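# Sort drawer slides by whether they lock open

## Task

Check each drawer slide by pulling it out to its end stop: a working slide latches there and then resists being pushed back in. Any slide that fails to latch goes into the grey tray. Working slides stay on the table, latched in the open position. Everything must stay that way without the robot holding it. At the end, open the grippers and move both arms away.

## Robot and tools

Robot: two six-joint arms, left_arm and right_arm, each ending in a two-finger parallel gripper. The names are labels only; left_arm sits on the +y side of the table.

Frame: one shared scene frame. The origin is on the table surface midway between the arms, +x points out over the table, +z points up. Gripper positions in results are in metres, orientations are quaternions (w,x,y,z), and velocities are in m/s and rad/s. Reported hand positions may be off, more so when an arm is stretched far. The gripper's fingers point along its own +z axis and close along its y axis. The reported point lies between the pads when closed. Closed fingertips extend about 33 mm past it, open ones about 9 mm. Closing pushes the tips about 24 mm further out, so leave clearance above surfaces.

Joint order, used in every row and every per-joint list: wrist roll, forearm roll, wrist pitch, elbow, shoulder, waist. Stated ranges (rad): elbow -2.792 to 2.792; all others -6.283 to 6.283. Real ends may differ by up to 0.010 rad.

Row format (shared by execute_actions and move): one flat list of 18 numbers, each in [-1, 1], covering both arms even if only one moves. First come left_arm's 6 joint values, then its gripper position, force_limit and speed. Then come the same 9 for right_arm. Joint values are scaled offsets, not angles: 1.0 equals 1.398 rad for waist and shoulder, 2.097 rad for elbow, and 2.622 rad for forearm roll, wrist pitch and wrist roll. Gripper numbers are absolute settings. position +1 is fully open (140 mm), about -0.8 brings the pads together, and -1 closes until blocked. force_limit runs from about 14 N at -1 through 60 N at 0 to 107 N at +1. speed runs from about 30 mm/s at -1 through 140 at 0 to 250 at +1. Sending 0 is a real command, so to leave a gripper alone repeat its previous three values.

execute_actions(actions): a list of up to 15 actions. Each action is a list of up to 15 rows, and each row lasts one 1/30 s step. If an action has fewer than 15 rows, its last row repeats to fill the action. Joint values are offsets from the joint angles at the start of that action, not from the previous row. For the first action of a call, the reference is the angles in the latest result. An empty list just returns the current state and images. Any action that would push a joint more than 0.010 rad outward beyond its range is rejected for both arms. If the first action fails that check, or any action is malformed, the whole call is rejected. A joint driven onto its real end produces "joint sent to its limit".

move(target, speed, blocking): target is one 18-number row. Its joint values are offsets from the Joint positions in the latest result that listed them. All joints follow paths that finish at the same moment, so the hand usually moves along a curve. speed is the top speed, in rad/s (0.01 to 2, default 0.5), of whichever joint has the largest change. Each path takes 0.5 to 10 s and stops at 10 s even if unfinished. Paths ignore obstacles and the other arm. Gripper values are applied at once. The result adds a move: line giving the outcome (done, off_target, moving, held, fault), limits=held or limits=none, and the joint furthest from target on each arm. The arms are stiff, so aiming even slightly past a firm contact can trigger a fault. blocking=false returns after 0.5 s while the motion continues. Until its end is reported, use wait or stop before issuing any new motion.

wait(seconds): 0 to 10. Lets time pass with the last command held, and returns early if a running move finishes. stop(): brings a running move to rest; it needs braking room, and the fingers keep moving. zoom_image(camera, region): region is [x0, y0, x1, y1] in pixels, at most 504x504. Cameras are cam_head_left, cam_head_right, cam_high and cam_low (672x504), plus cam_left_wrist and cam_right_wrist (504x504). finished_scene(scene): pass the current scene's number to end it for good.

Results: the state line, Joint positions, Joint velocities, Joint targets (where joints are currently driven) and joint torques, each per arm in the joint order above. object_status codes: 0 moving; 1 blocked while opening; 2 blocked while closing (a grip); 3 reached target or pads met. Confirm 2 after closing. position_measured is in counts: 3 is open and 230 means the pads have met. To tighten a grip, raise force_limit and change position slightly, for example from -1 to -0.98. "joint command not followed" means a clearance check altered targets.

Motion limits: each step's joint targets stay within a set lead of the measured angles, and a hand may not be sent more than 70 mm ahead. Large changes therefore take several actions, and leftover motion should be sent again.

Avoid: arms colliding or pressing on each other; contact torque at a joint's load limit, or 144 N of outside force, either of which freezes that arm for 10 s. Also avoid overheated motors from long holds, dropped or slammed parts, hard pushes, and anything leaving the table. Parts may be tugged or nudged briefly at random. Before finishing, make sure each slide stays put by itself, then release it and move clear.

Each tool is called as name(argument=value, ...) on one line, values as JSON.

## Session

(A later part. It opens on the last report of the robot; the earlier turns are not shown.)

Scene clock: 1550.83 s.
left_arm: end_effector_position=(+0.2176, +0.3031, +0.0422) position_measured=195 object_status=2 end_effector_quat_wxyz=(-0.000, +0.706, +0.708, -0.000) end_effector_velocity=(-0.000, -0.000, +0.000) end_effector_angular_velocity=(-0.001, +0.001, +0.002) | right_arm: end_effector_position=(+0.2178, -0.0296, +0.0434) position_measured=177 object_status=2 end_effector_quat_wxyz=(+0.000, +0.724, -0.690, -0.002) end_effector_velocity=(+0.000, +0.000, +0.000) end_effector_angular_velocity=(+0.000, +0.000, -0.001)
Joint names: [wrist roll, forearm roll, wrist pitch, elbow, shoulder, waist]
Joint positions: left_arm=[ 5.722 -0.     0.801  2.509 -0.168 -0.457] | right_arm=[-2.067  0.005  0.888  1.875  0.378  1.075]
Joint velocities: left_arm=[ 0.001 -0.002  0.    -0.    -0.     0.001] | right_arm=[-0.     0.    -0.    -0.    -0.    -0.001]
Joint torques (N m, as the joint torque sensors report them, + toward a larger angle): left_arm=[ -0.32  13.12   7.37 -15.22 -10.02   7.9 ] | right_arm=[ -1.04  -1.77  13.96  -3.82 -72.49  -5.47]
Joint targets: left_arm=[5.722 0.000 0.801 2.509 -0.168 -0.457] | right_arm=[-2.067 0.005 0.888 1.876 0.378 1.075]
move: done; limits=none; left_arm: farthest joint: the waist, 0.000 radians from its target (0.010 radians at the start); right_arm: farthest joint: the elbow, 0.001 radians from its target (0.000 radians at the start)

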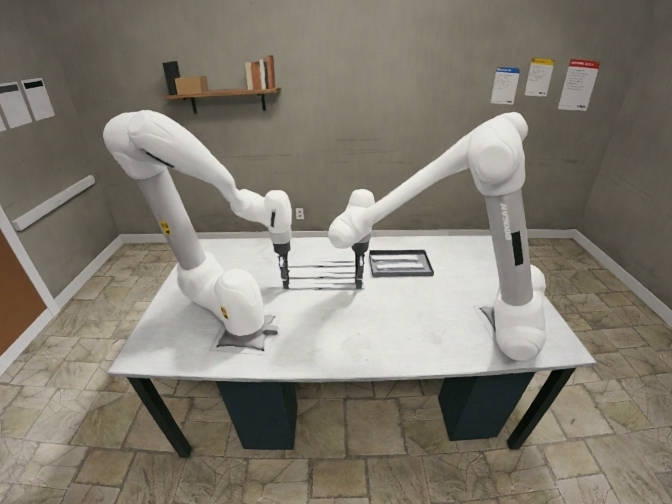

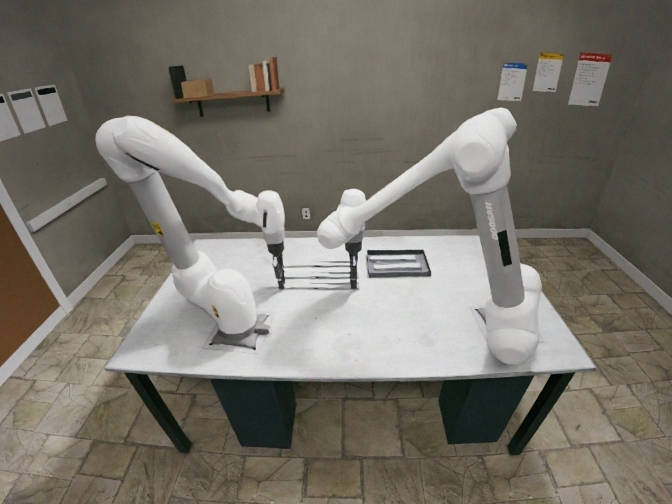

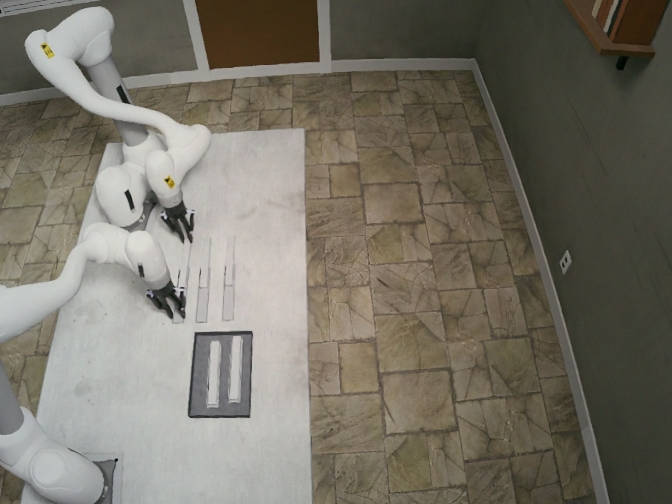

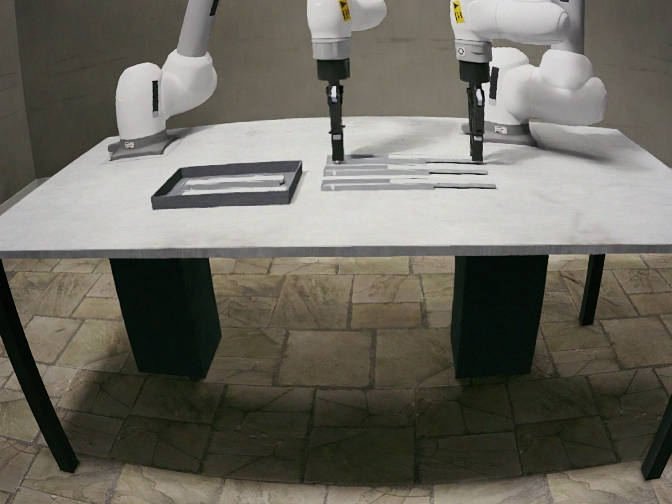

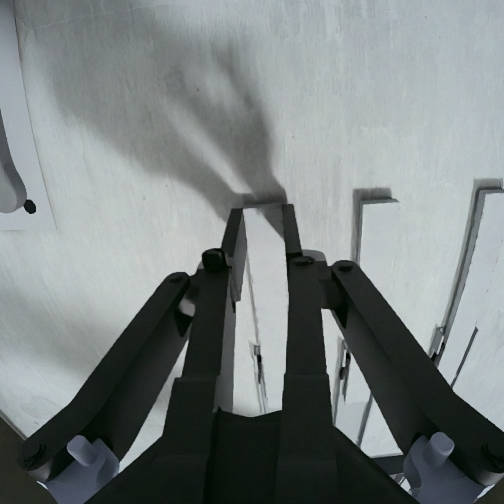

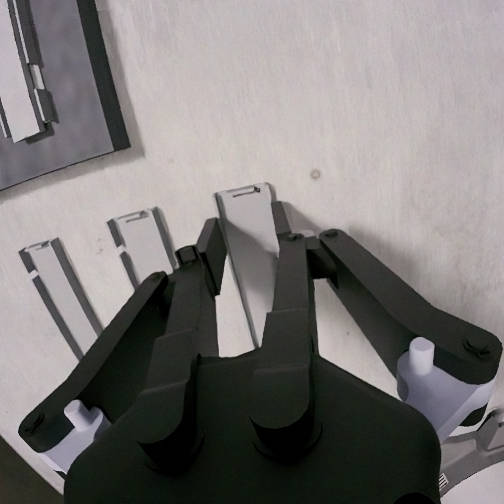

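move(target=[0.0015,0,0.0001,0.0005,-0.0009,0.0028,-1,-0.3,-0.8,0,0,0,0,0,0,-1,0.3,-0.5], speed=0.02)

move(target=[-0.0126,0,-0.0013,-0.0039,0.0078,-0.024,-1,-0.3,-0.8,0,0,0,0,0,0,-1,0.3,-0.5], speed=0.025)

Scene clock: 1566.73 s.
left_arm: end_effector_position=(+0.2175, +0.3046, +0.0421) position_measured=195 object_status=2 end_effector_quat_wxyz=(-0.000, +0.706, +0.708, -0.000) end_effector_velocity=(-0.001, +0.000, -0.000) end_effector_angular_velocity=(-0.000, -0.000, +0.000) | right_arm: end_effector_position=(+0.2178, -0.0297, +0.0434) position_measured=177 object_status=2 end_effector_quat_wxyz=(+0.000, +0.724, -0.690, -0.002) end_effector_velocity=(+0.000, +0.000, -0.000) end_effector_angular_velocity=(+0.000, -0.001, +0.001)
Joint names: [wrist roll, forearm roll, wrist pitch, elbow, shoulder, waist]
Joint positions: left_arm=[ 5.726  0.     0.802  2.51  -0.169 -0.453] | right_arm=[-2.067  0.005  0.888  1.875  0.378  1.075]
Joint velocities: left_arm=[ 0.    -0.     0.     0.002 -0.002  0.   ] | right_arm=[-0.001 -0.001 -0.    -0.001  0.     0.   ]
Joint torques (N m, as the joint torque sensors report them, + toward a larger angle): left_arm=[ -0.26  16.03   9.52 -10.67  -9.54  11.17] | right_arm=[ -1.51  -3.29  18.32   5.18 -70.88  -7.55]
Joint targets: left_arm=[5.726 -0.000 0.801 2.510 -0.169 -0.453] | right_arm=[-2.067 0.005 0.888 1.875 0.378 1.075]
move: done; limits=none; left_arm: farthest joint: the waist, 0.000 radians from its target (0.004 radians at the start); right_arm: farthest joint: the waist, 0.000 radians from its target (0.000 radians at the start)

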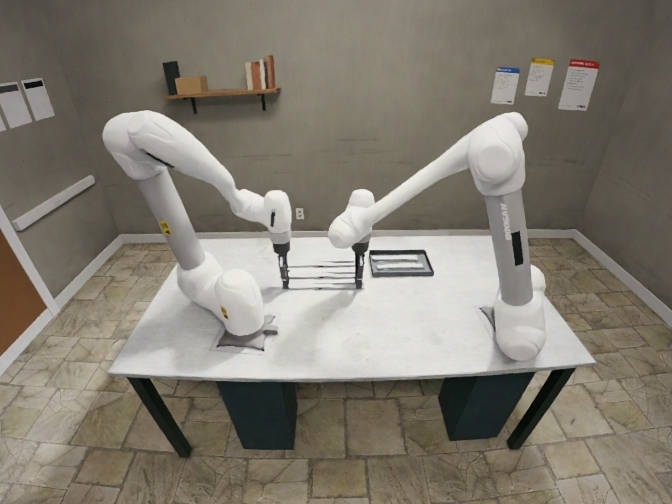

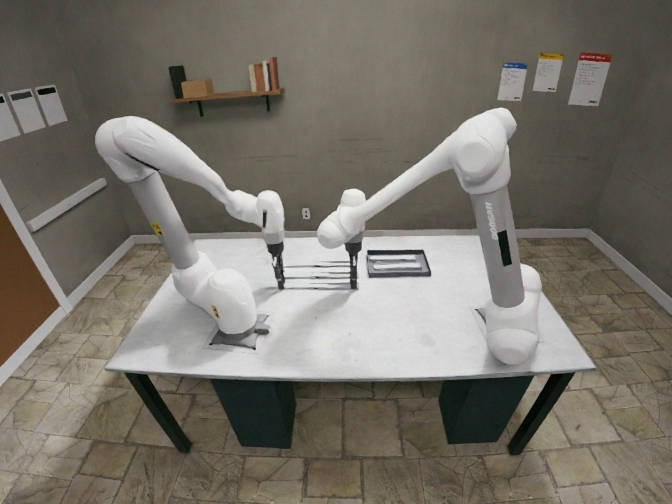

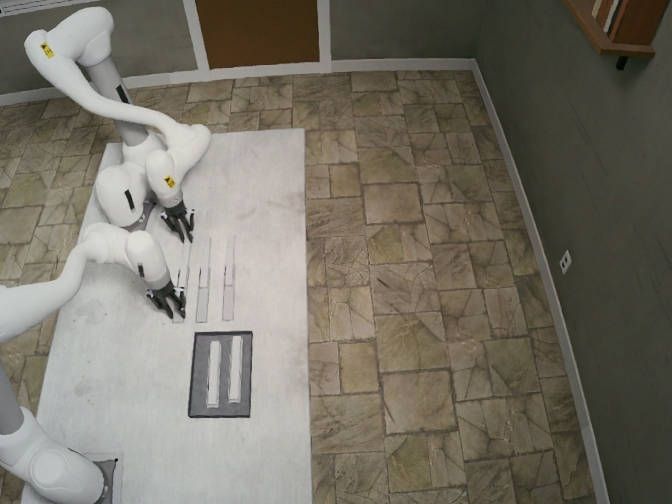

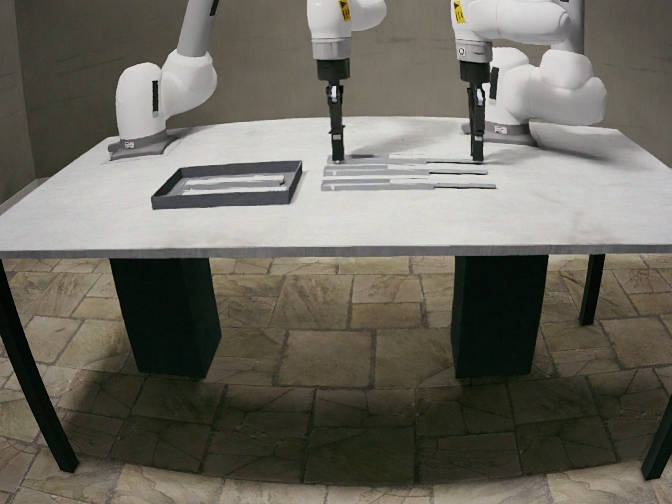

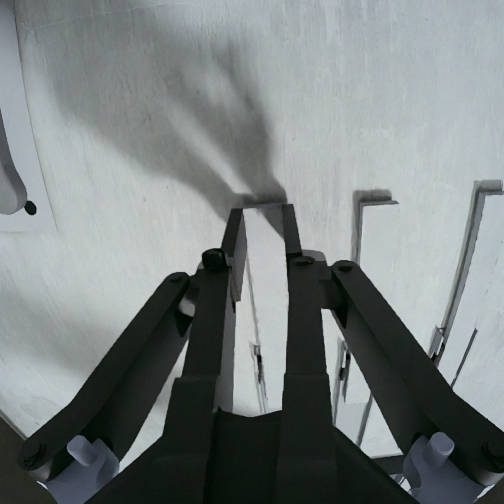

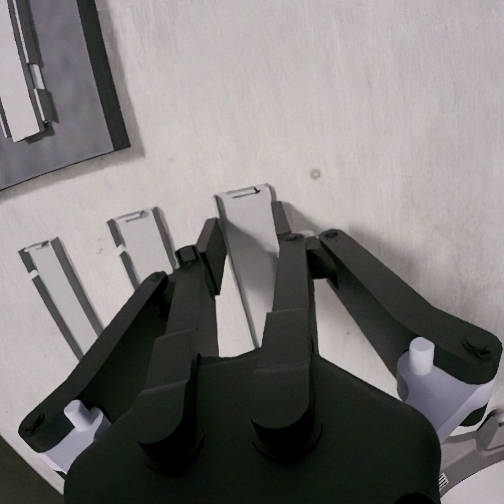

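Scene clock: 1568.30 s.
left_arm: end_effector_position=(+0.2179, +0.2924, +0.0421) position_measured=195 object_status=2 end_effector_quat_wxyz=(+0.000, +0.706, +0.708, +0.000) end_effector_velocity=(+0.001, -0.001, +0.000) end_effector_angular_velocity=(-0.002, -0.001, +0.001) | right_arm: end_effector_position=(+0.2178, -0.0298, +0.0434) position_measured=177 object_status=2 end_effector_quat_wxyz=(+0.001, +0.724, -0.690, -0.002) end_effector_velocity=(+0.001, -0.000, -0.000) end_effector_angular_velocity=(-0.001, -0.000, -0.001)
Joint names: [wrist roll, forearm roll, wrist pitch, elbow, shoulder, waist]
Joint positions: left_arm=[ 5.693  0.     0.798  2.502 -0.159 -0.487] | right_arm=[-2.067  0.005  0.888  1.875  0.378  1.075]
Joint velocities: left_arm=[-0.001 -0.002 -0.001 -0.001  0.    -0.001] | right_arm=[-0.    -0.     0.    -0.     0.    -0.001]
Joint torques (N m, as the joint torque sensors report them, + toward a larger angle): left_arm=[ -0.42  -8.5  -12.92 -51.67 -13.4  -23.05] | right_arm=[ -1.36   9.51 -14.42 -59.87 -77.13  19.64]
Joint targets: left_arm=[5.693 0.000 0.798 2.502 -0.159 -0.487] | right_arm=[-2.067 0.005 0.888 1.875 0.378 1.075]
move: done; limits=none; left_arm: farthest joint: the waist, 0.000 radians from its target (0.033 radians at the start); right_arm: farthest joint: the waist, 0.000 radians from its target (0.000 radians at the start)

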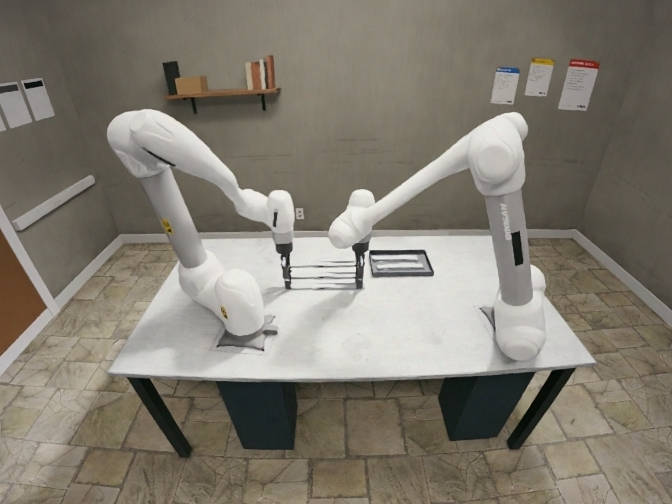

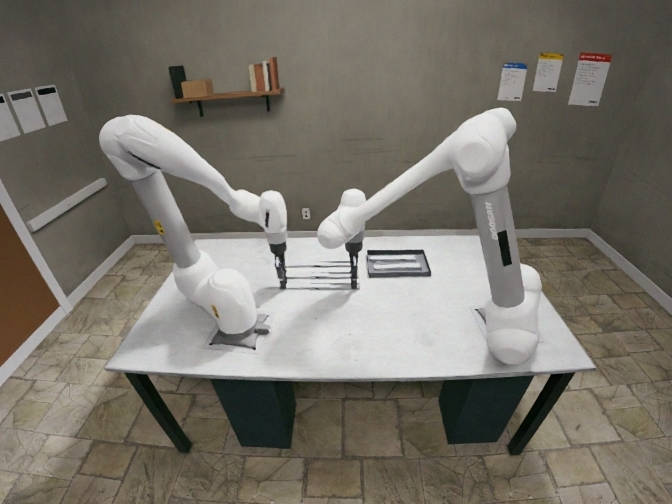

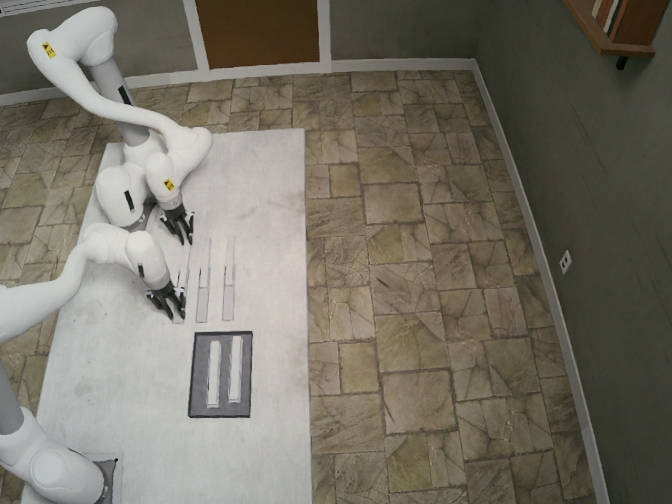

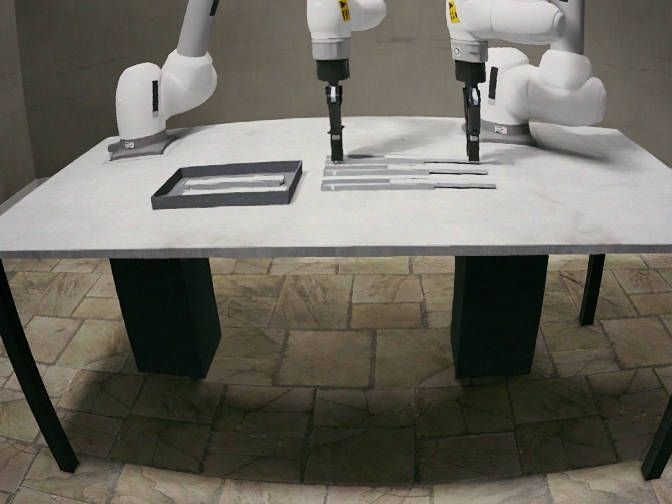

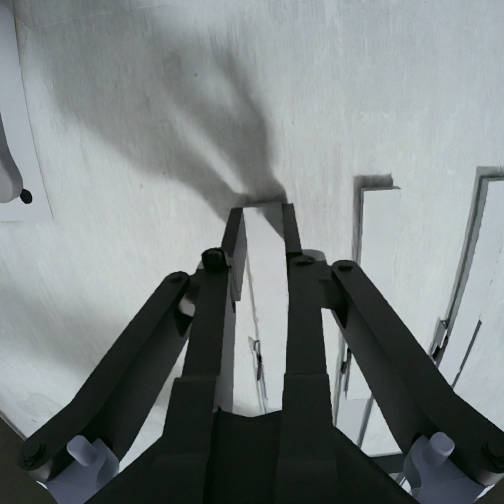

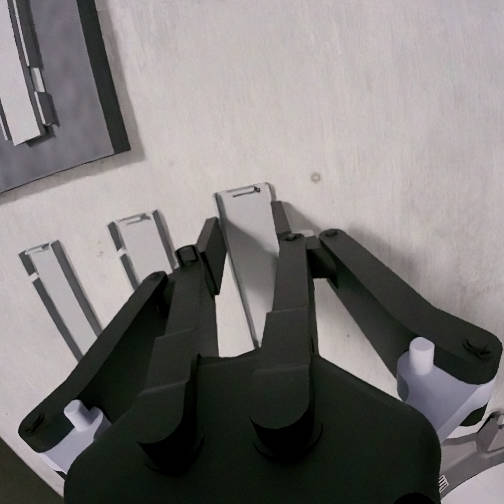

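Locked: good. Relieve, release, lift.

move(target=[0.0053,0,0.0005,0.0016,-0.0033,0.0102,-1,-0.3,-0.8,0,0,0,0,0,0,-1,0.3,-0.5], speed=0.03)

execute_actions(actions=[[[0,0,0,0,0,0,-0.1,0,0,0,0,0,0,0,0,0.1,0.3,-0.3]],[[0,0,0,0,0,0,-0.1,0,0,0,0,0,0,0,0,0.1,0.3,-0.3]],[[0,0,0,0,0,0,-0.1,0,0,0,0,0,0,0,0,0.1,0.3,-0.3]]])

move(target=[0,0,0.07,-0.03,-0.08,0,-0.1,0,0,0,0,0.06,-0.03,-0.065,0,0.1,0.3,-0.3], speed=0.15)

Scene clock: 1579.03 s.
left_arm: end_effector_position=(+0.2179, +0.2975, +0.0422) position_measured=195 object_status=2 end_effector_quat_wxyz=(+0.000, +0.706, +0.708, -0.000) end_effector_velocity=(-0.000, -0.000, +0.000) end_effector_angular_velocity=(-0.001, +0.000, -0.001) | right_arm: end_effector_position=(+0.2178, -0.0295, +0.0435) position_measured=177 object_status=2 end_effector_quat_wxyz=(+0.000, +0.724, -0.690, -0.002) end_effector_velocity=(+0.000, -0.001, +0.001) end_effector_angular_velocity=(-0.003, +0.001, -0.000)
Joint names: [wrist roll, forearm roll, wrist pitch, elbow, shoulder, waist]
Joint positions: left_arm=[ 5.707 -0.     0.8    2.505 -0.163 -0.473] | right_arm=[-2.067  0.005  0.888  1.875  0.378  1.075]
Joint velocities: left_arm=[ 0.    -0.001  0.     0.    -0.001 -0.001] | right_arm=[-0.    -0.001  0.004 -0.    -0.001 -0.001]
Joint torques (N m, as the joint torque sensors report them, + toward a larger angle): left_arm=[ -0.49   3.77  -1.35 -33.81 -13.96  -4.47] | right_arm=[ -1.52   3.66  -0.05 -32.29 -77.3    6.12]
Joint targets: left_arm=[5.707 0.000 0.800 2.505 -0.163 -0.473] | right_arm=[-2.067 0.005 0.888 1.875 0.378 1.075]
move: done; limits=none; left_arm: farthest joint: the waist, 0.000 radians from its target (0.014 radians at the start); right_arm: farthest joint: the waist, 0.000 radians from its target (0.000 radians at the start)

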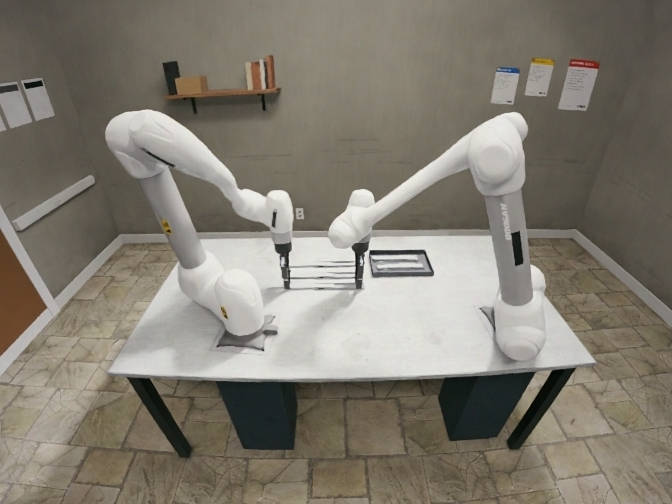

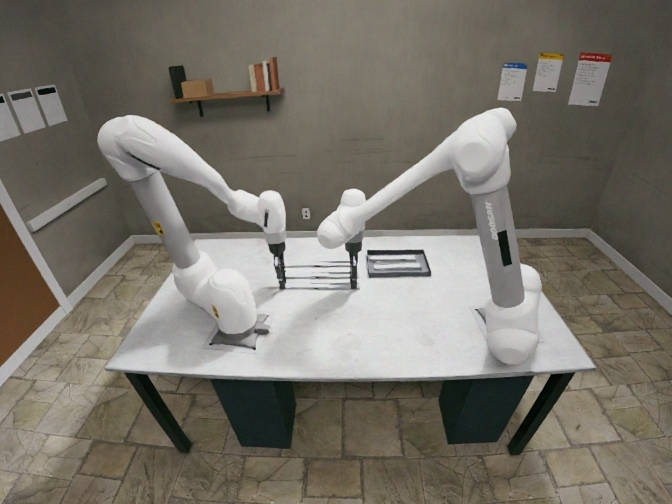

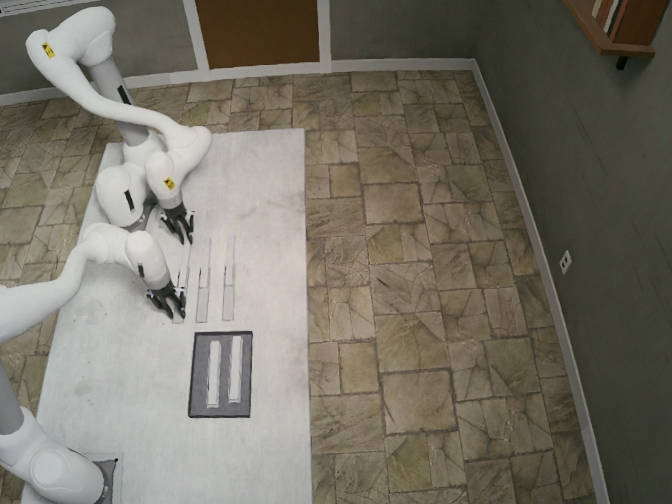

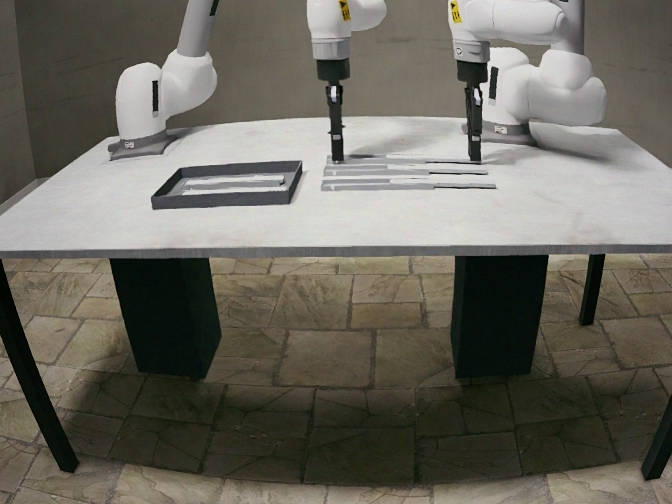

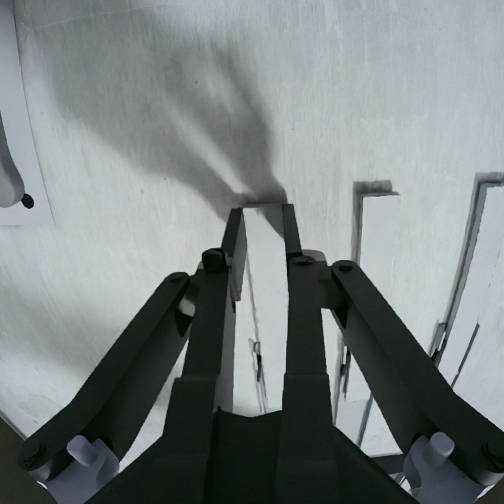

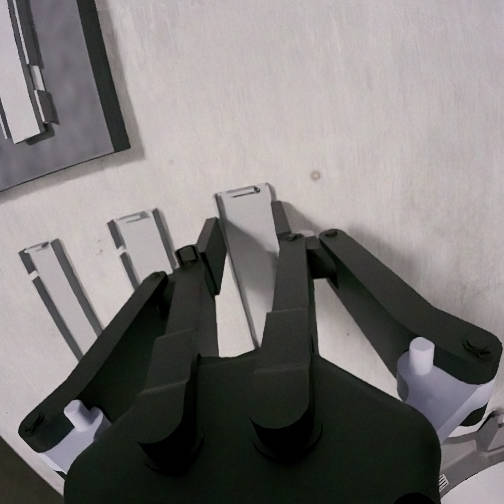

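Scene clock: 1580.53 s.
left_arm: end_effector_position=(+0.2179, +0.2975, +0.0422) position_measured=141 object_status=3 end_effector_quat_wxyz=(+0.000, +0.706, +0.708, -0.000) end_effector_velocity=(+0.000, +0.000, +0.000) end_effector_angular_velocity=(+0.001, +0.001, +0.000) | right_arm: end_effector_position=(+0.2178, -0.0295, +0.0435) position_measured=117 object_status=3 end_effector_quat_wxyz=(+0.000, +0.724, -0.690, -0.002) end_effector_velocity=(-0.000, -0.000, -0.000) end_effector_angular_velocity=(-0.001, +0.000, +0.001)
Joint names: [wrist roll, forearm roll, wrist pitch, elbow, shoulder, waist]
Joint positions: left_arm=[ 5.707 -0.     0.8    2.505 -0.163 -0.473] | right_arm=[-2.067  0.005  0.888  1.875  0.378  1.075]
Joint velocities: left_arm=[-0.     0.001  0.002 -0.001  0.     0.   ] | right_arm=[-0.    -0.001 -0.     0.001  0.     0.   ]
Joint torques (N m, as the joint torque sensors report them, + toward a larger angle): left_arm=[  0.01   3.21   0.   -30.45 -12.58  -4.92] | right_arm=[ -0.14   3.45  -0.32 -32.89 -76.7    2.03]
Joint targets: left_arm=[5.707 -0.000 0.800 2.505 -0.163 -0.473] | right_arm=[-2.067 0.005 0.888 1.875 0.378 1.075]

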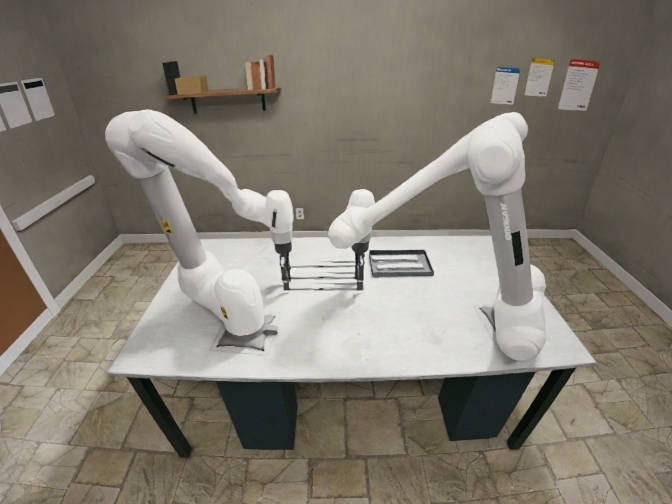

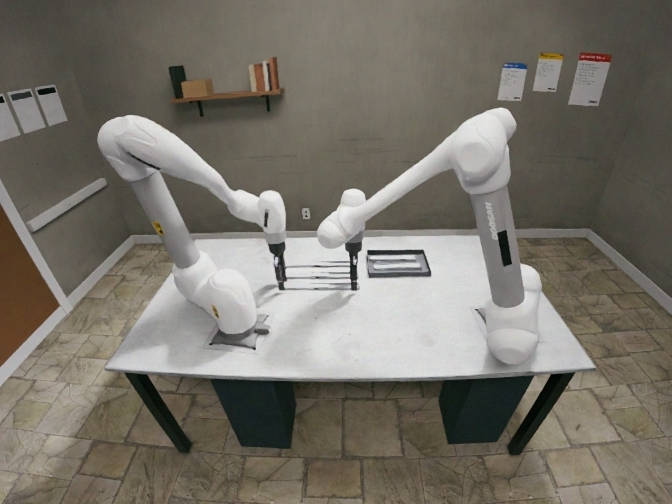

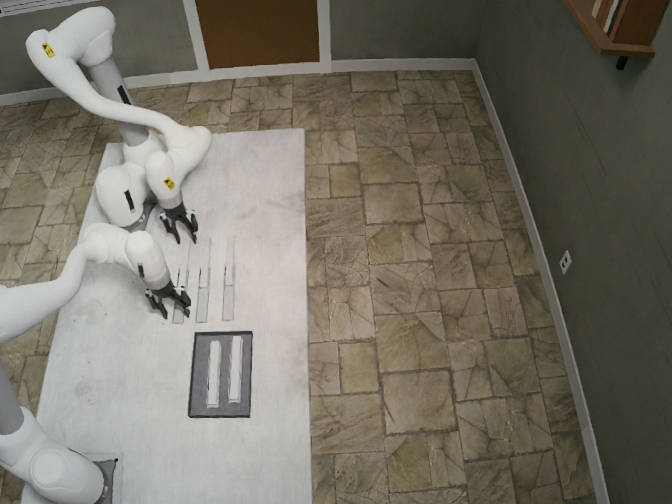

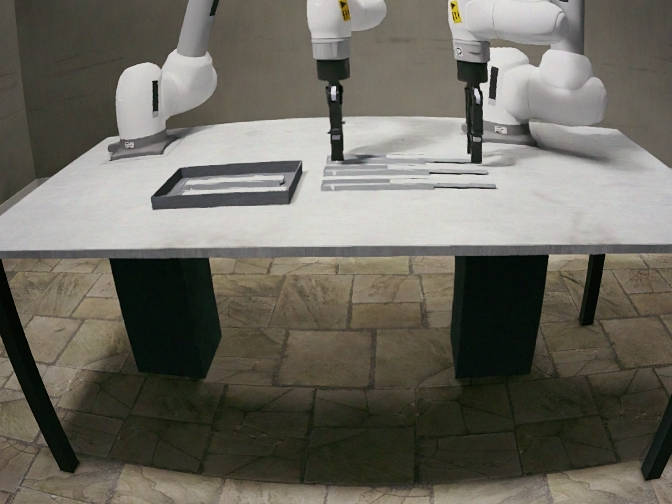

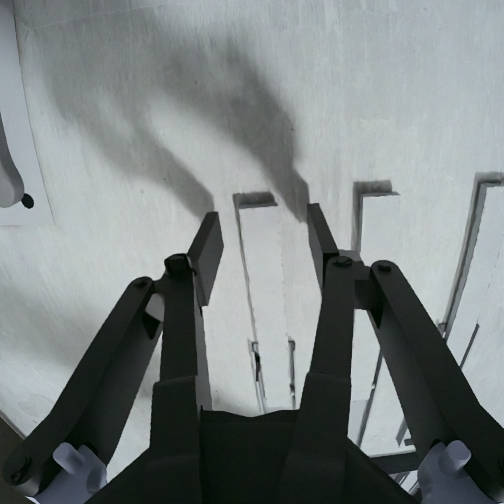

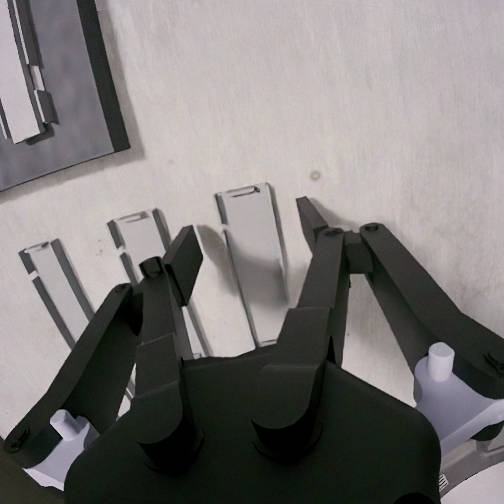

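Scene clock: 1582.10 s.
left_arm: end_effector_position=(+0.2104, +0.3023, +0.1028) position_measured=141 object_status=3 end_effector_quat_wxyz=(-0.004, +0.706, +0.708, -0.001) end_effector_velocity=(+0.000, -0.001, +0.001) end_effector_angular_velocity=(-0.002, -0.002, -0.001) | right_arm: end_effector_position=(+0.2153, -0.0344, +0.1325) position_measured=117 object_status=3 end_effector_quat_wxyz=(+0.002, +0.724, -0.690, -0.002) end_effector_velocity=(+0.001, -0.000, +0.001) end_effector_angular_velocity=(+0.001, -0.000, -0.002)
Joint names: [wrist roll, forearm roll, wrist pitch, elbow, shoulder, waist]
Joint positions: left_arm=[ 5.707 -0.     0.983  2.442 -0.275 -0.473] | right_arm=[-2.067  0.005  1.045  1.812  0.287  1.075]
Joint velocities: left_arm=[-0.    -0.    -0.    -0.001 -0.001 -0.001] | right_arm=[ 0.     0.     0.    -0.001 -0.001 -0.001]
Joint torques (N m, as the joint torque sensors report them, + toward a larger angle): left_arm=[ -0.05   3.54   0.12 -35.81  -6.33  -5.74] | right_arm=[  0.01   3.68  -0.36 -36.99 -71.98   2.7 ]
Joint targets: left_arm=[5.707 -0.000 0.983 2.442 -0.275 -0.473] | right_arm=[-2.067 0.005 1.045 1.812 0.287 1.075]
move: done; limits=none; left_arm: farthest joint: the wrist pitch, 0.001 radians from its target (0.184 radians at the start); right_arm: farthest joint: the waist, 0.000 radians from its target (0.000 radians at the start)

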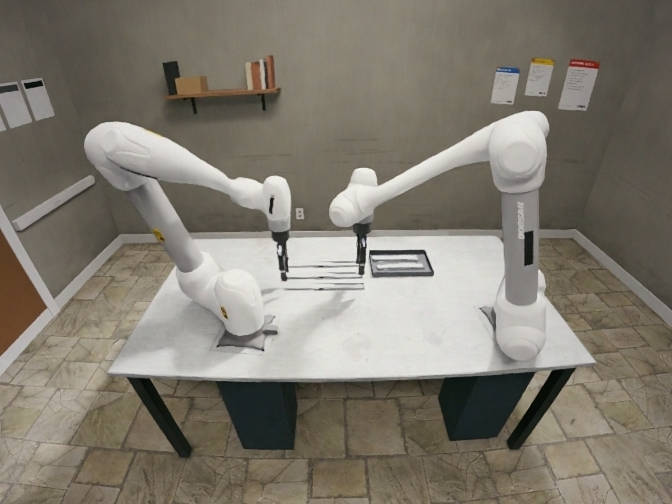

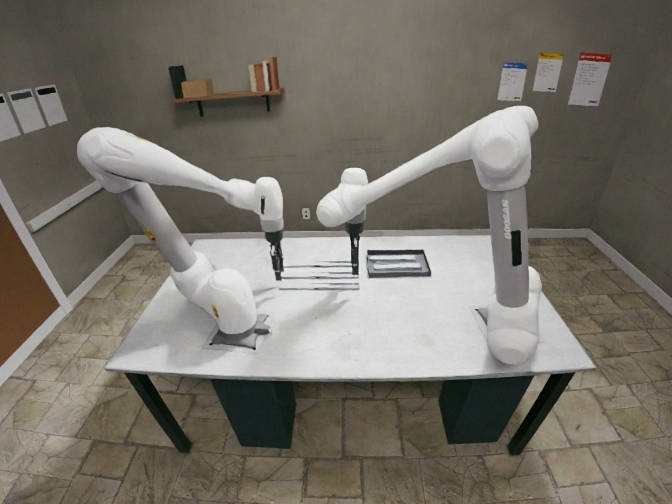

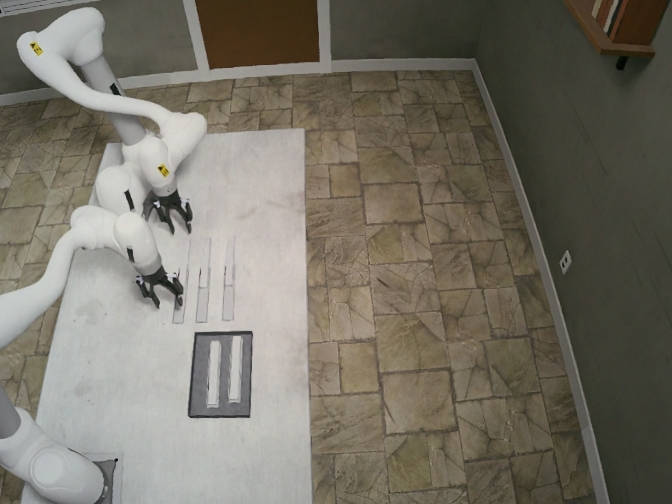

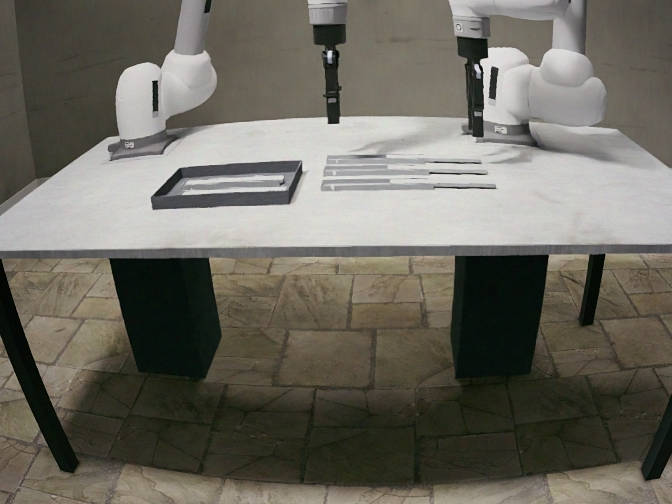

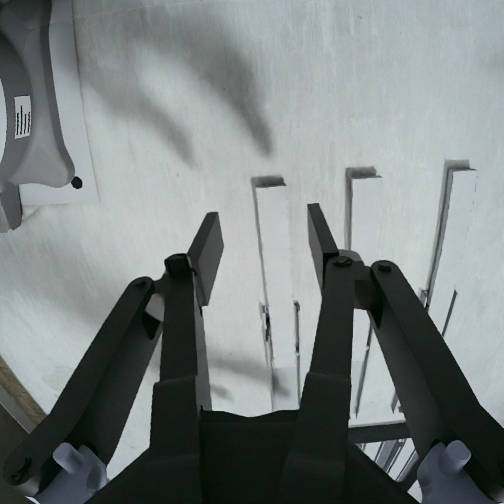

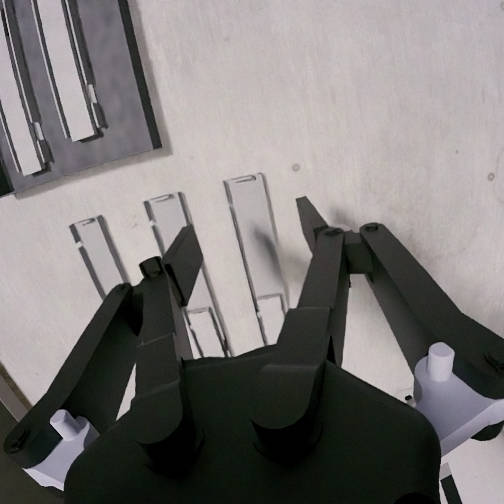

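Clear of the parts; swing the right arm away a little and finish.

move(target=[0,0,0,-0.05,0,0.1,-0.1,0,0,0,0,0,0,0,0.15,0.1,0.3,-0.3], speed=0.4)

finished_scene(scene=2)

Scene clock: 1588.80 s.
left_arm: end_effector_position=(+0.2849, +0.3129, +0.1544) position_measured=141 object_status=3 end_effector_quat_wxyz=(+0.046, +0.654, +0.755, +0.013) end_effector_velocity=(-0.000, +0.000, +0.001) end_effector_angular_velocity=(-0.001, -0.001, +0.000) | right_arm: end_effector_position=(+0.0831, +0.0044, +0.1325) position_measured=117 object_status=3 end_effector_quat_wxyz=(+0.002, +0.792, -0.610, -0.001) end_effector_velocity=(-0.000, -0.001, -0.001) end_effector_angular_velocity=(-0.002, +0.000, +0.000)
Joint names: [wrist roll, forearm roll, wrist pitch, elbow, shoulder, waist]
Joint positions: left_arm=[ 5.707 -0.     0.983  2.337 -0.275 -0.333] | right_arm=[-2.067  0.005  1.045  1.812  0.287  1.284]
Joint velocities: left_arm=[ 0.    -0.     0.    -0.    -0.002  0.001] | right_arm=[-0.     0.     0.     0.001  0.001 -0.   ]
Joint torques (N m, as the joint torque sensors report them, + toward a larger angle): left_arm=[  0.01   3.83   0.01 -37.73  -9.3   -5.75] | right_arm=[ -0.13   3.76  -0.37 -37.79 -70.46   4.57]
Joint targets: left_arm=[5.707 -0.000 0.983 2.337 -0.275 -0.333] | right_arm=[-2.067 0.005 1.045 1.812 0.287 1.284]
move: done; limits=none; left_arm: farthest joint: the waist, 0.000 radians from its target (0.139 radians at the start); right_arm: farthest joint: the waist, 0.000 radians from its target (0.210 radians at the start)

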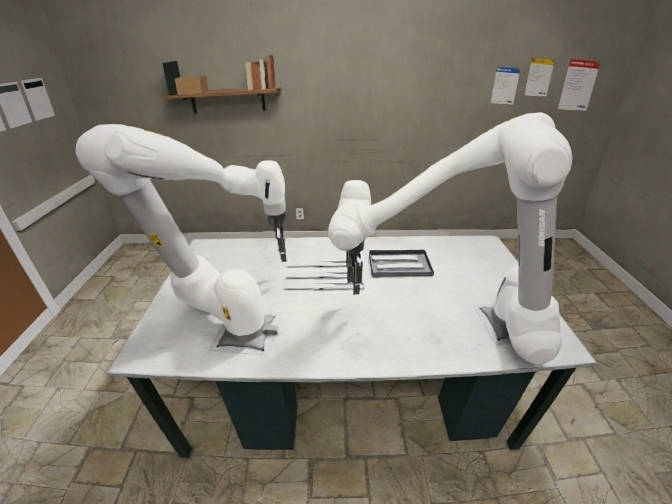

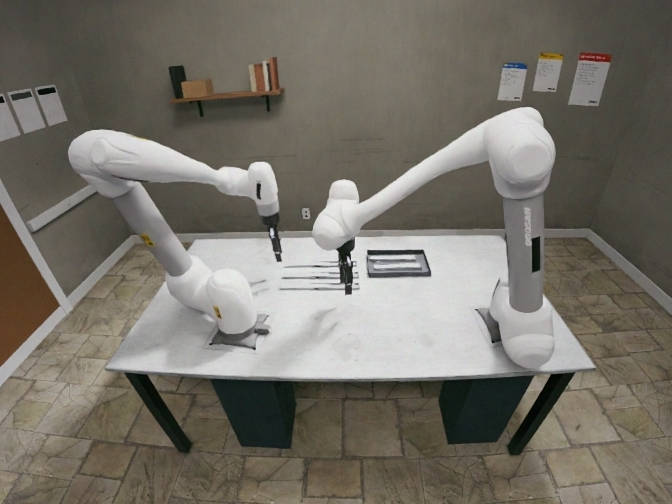

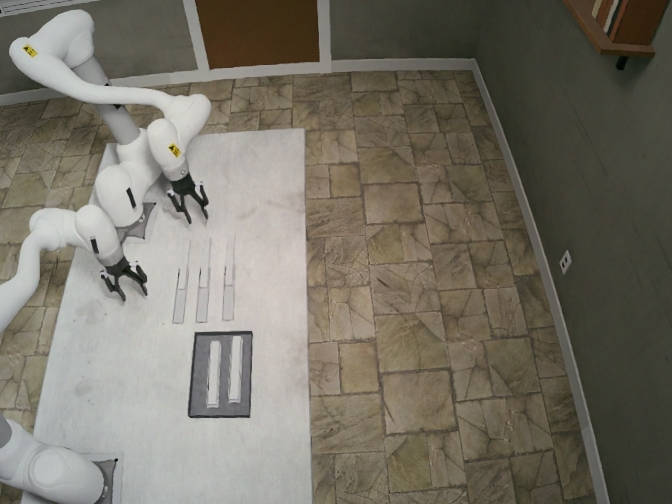

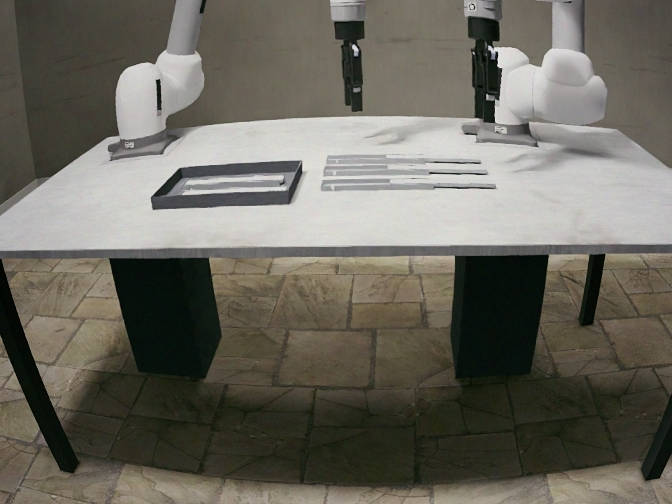

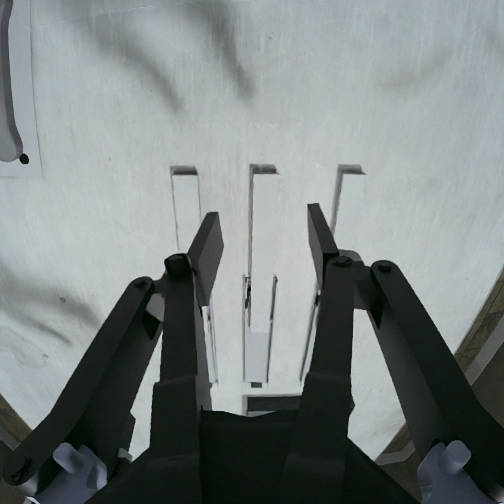

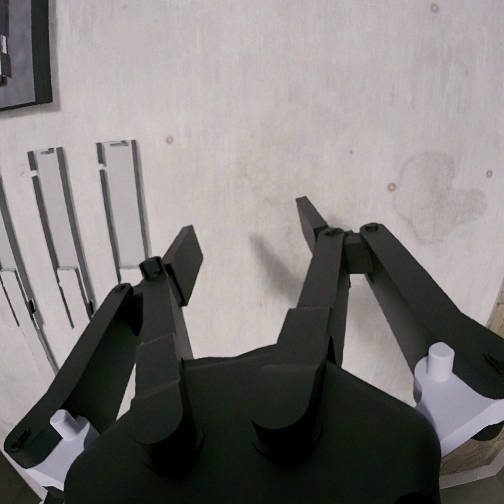

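The scene is finished: the task was done.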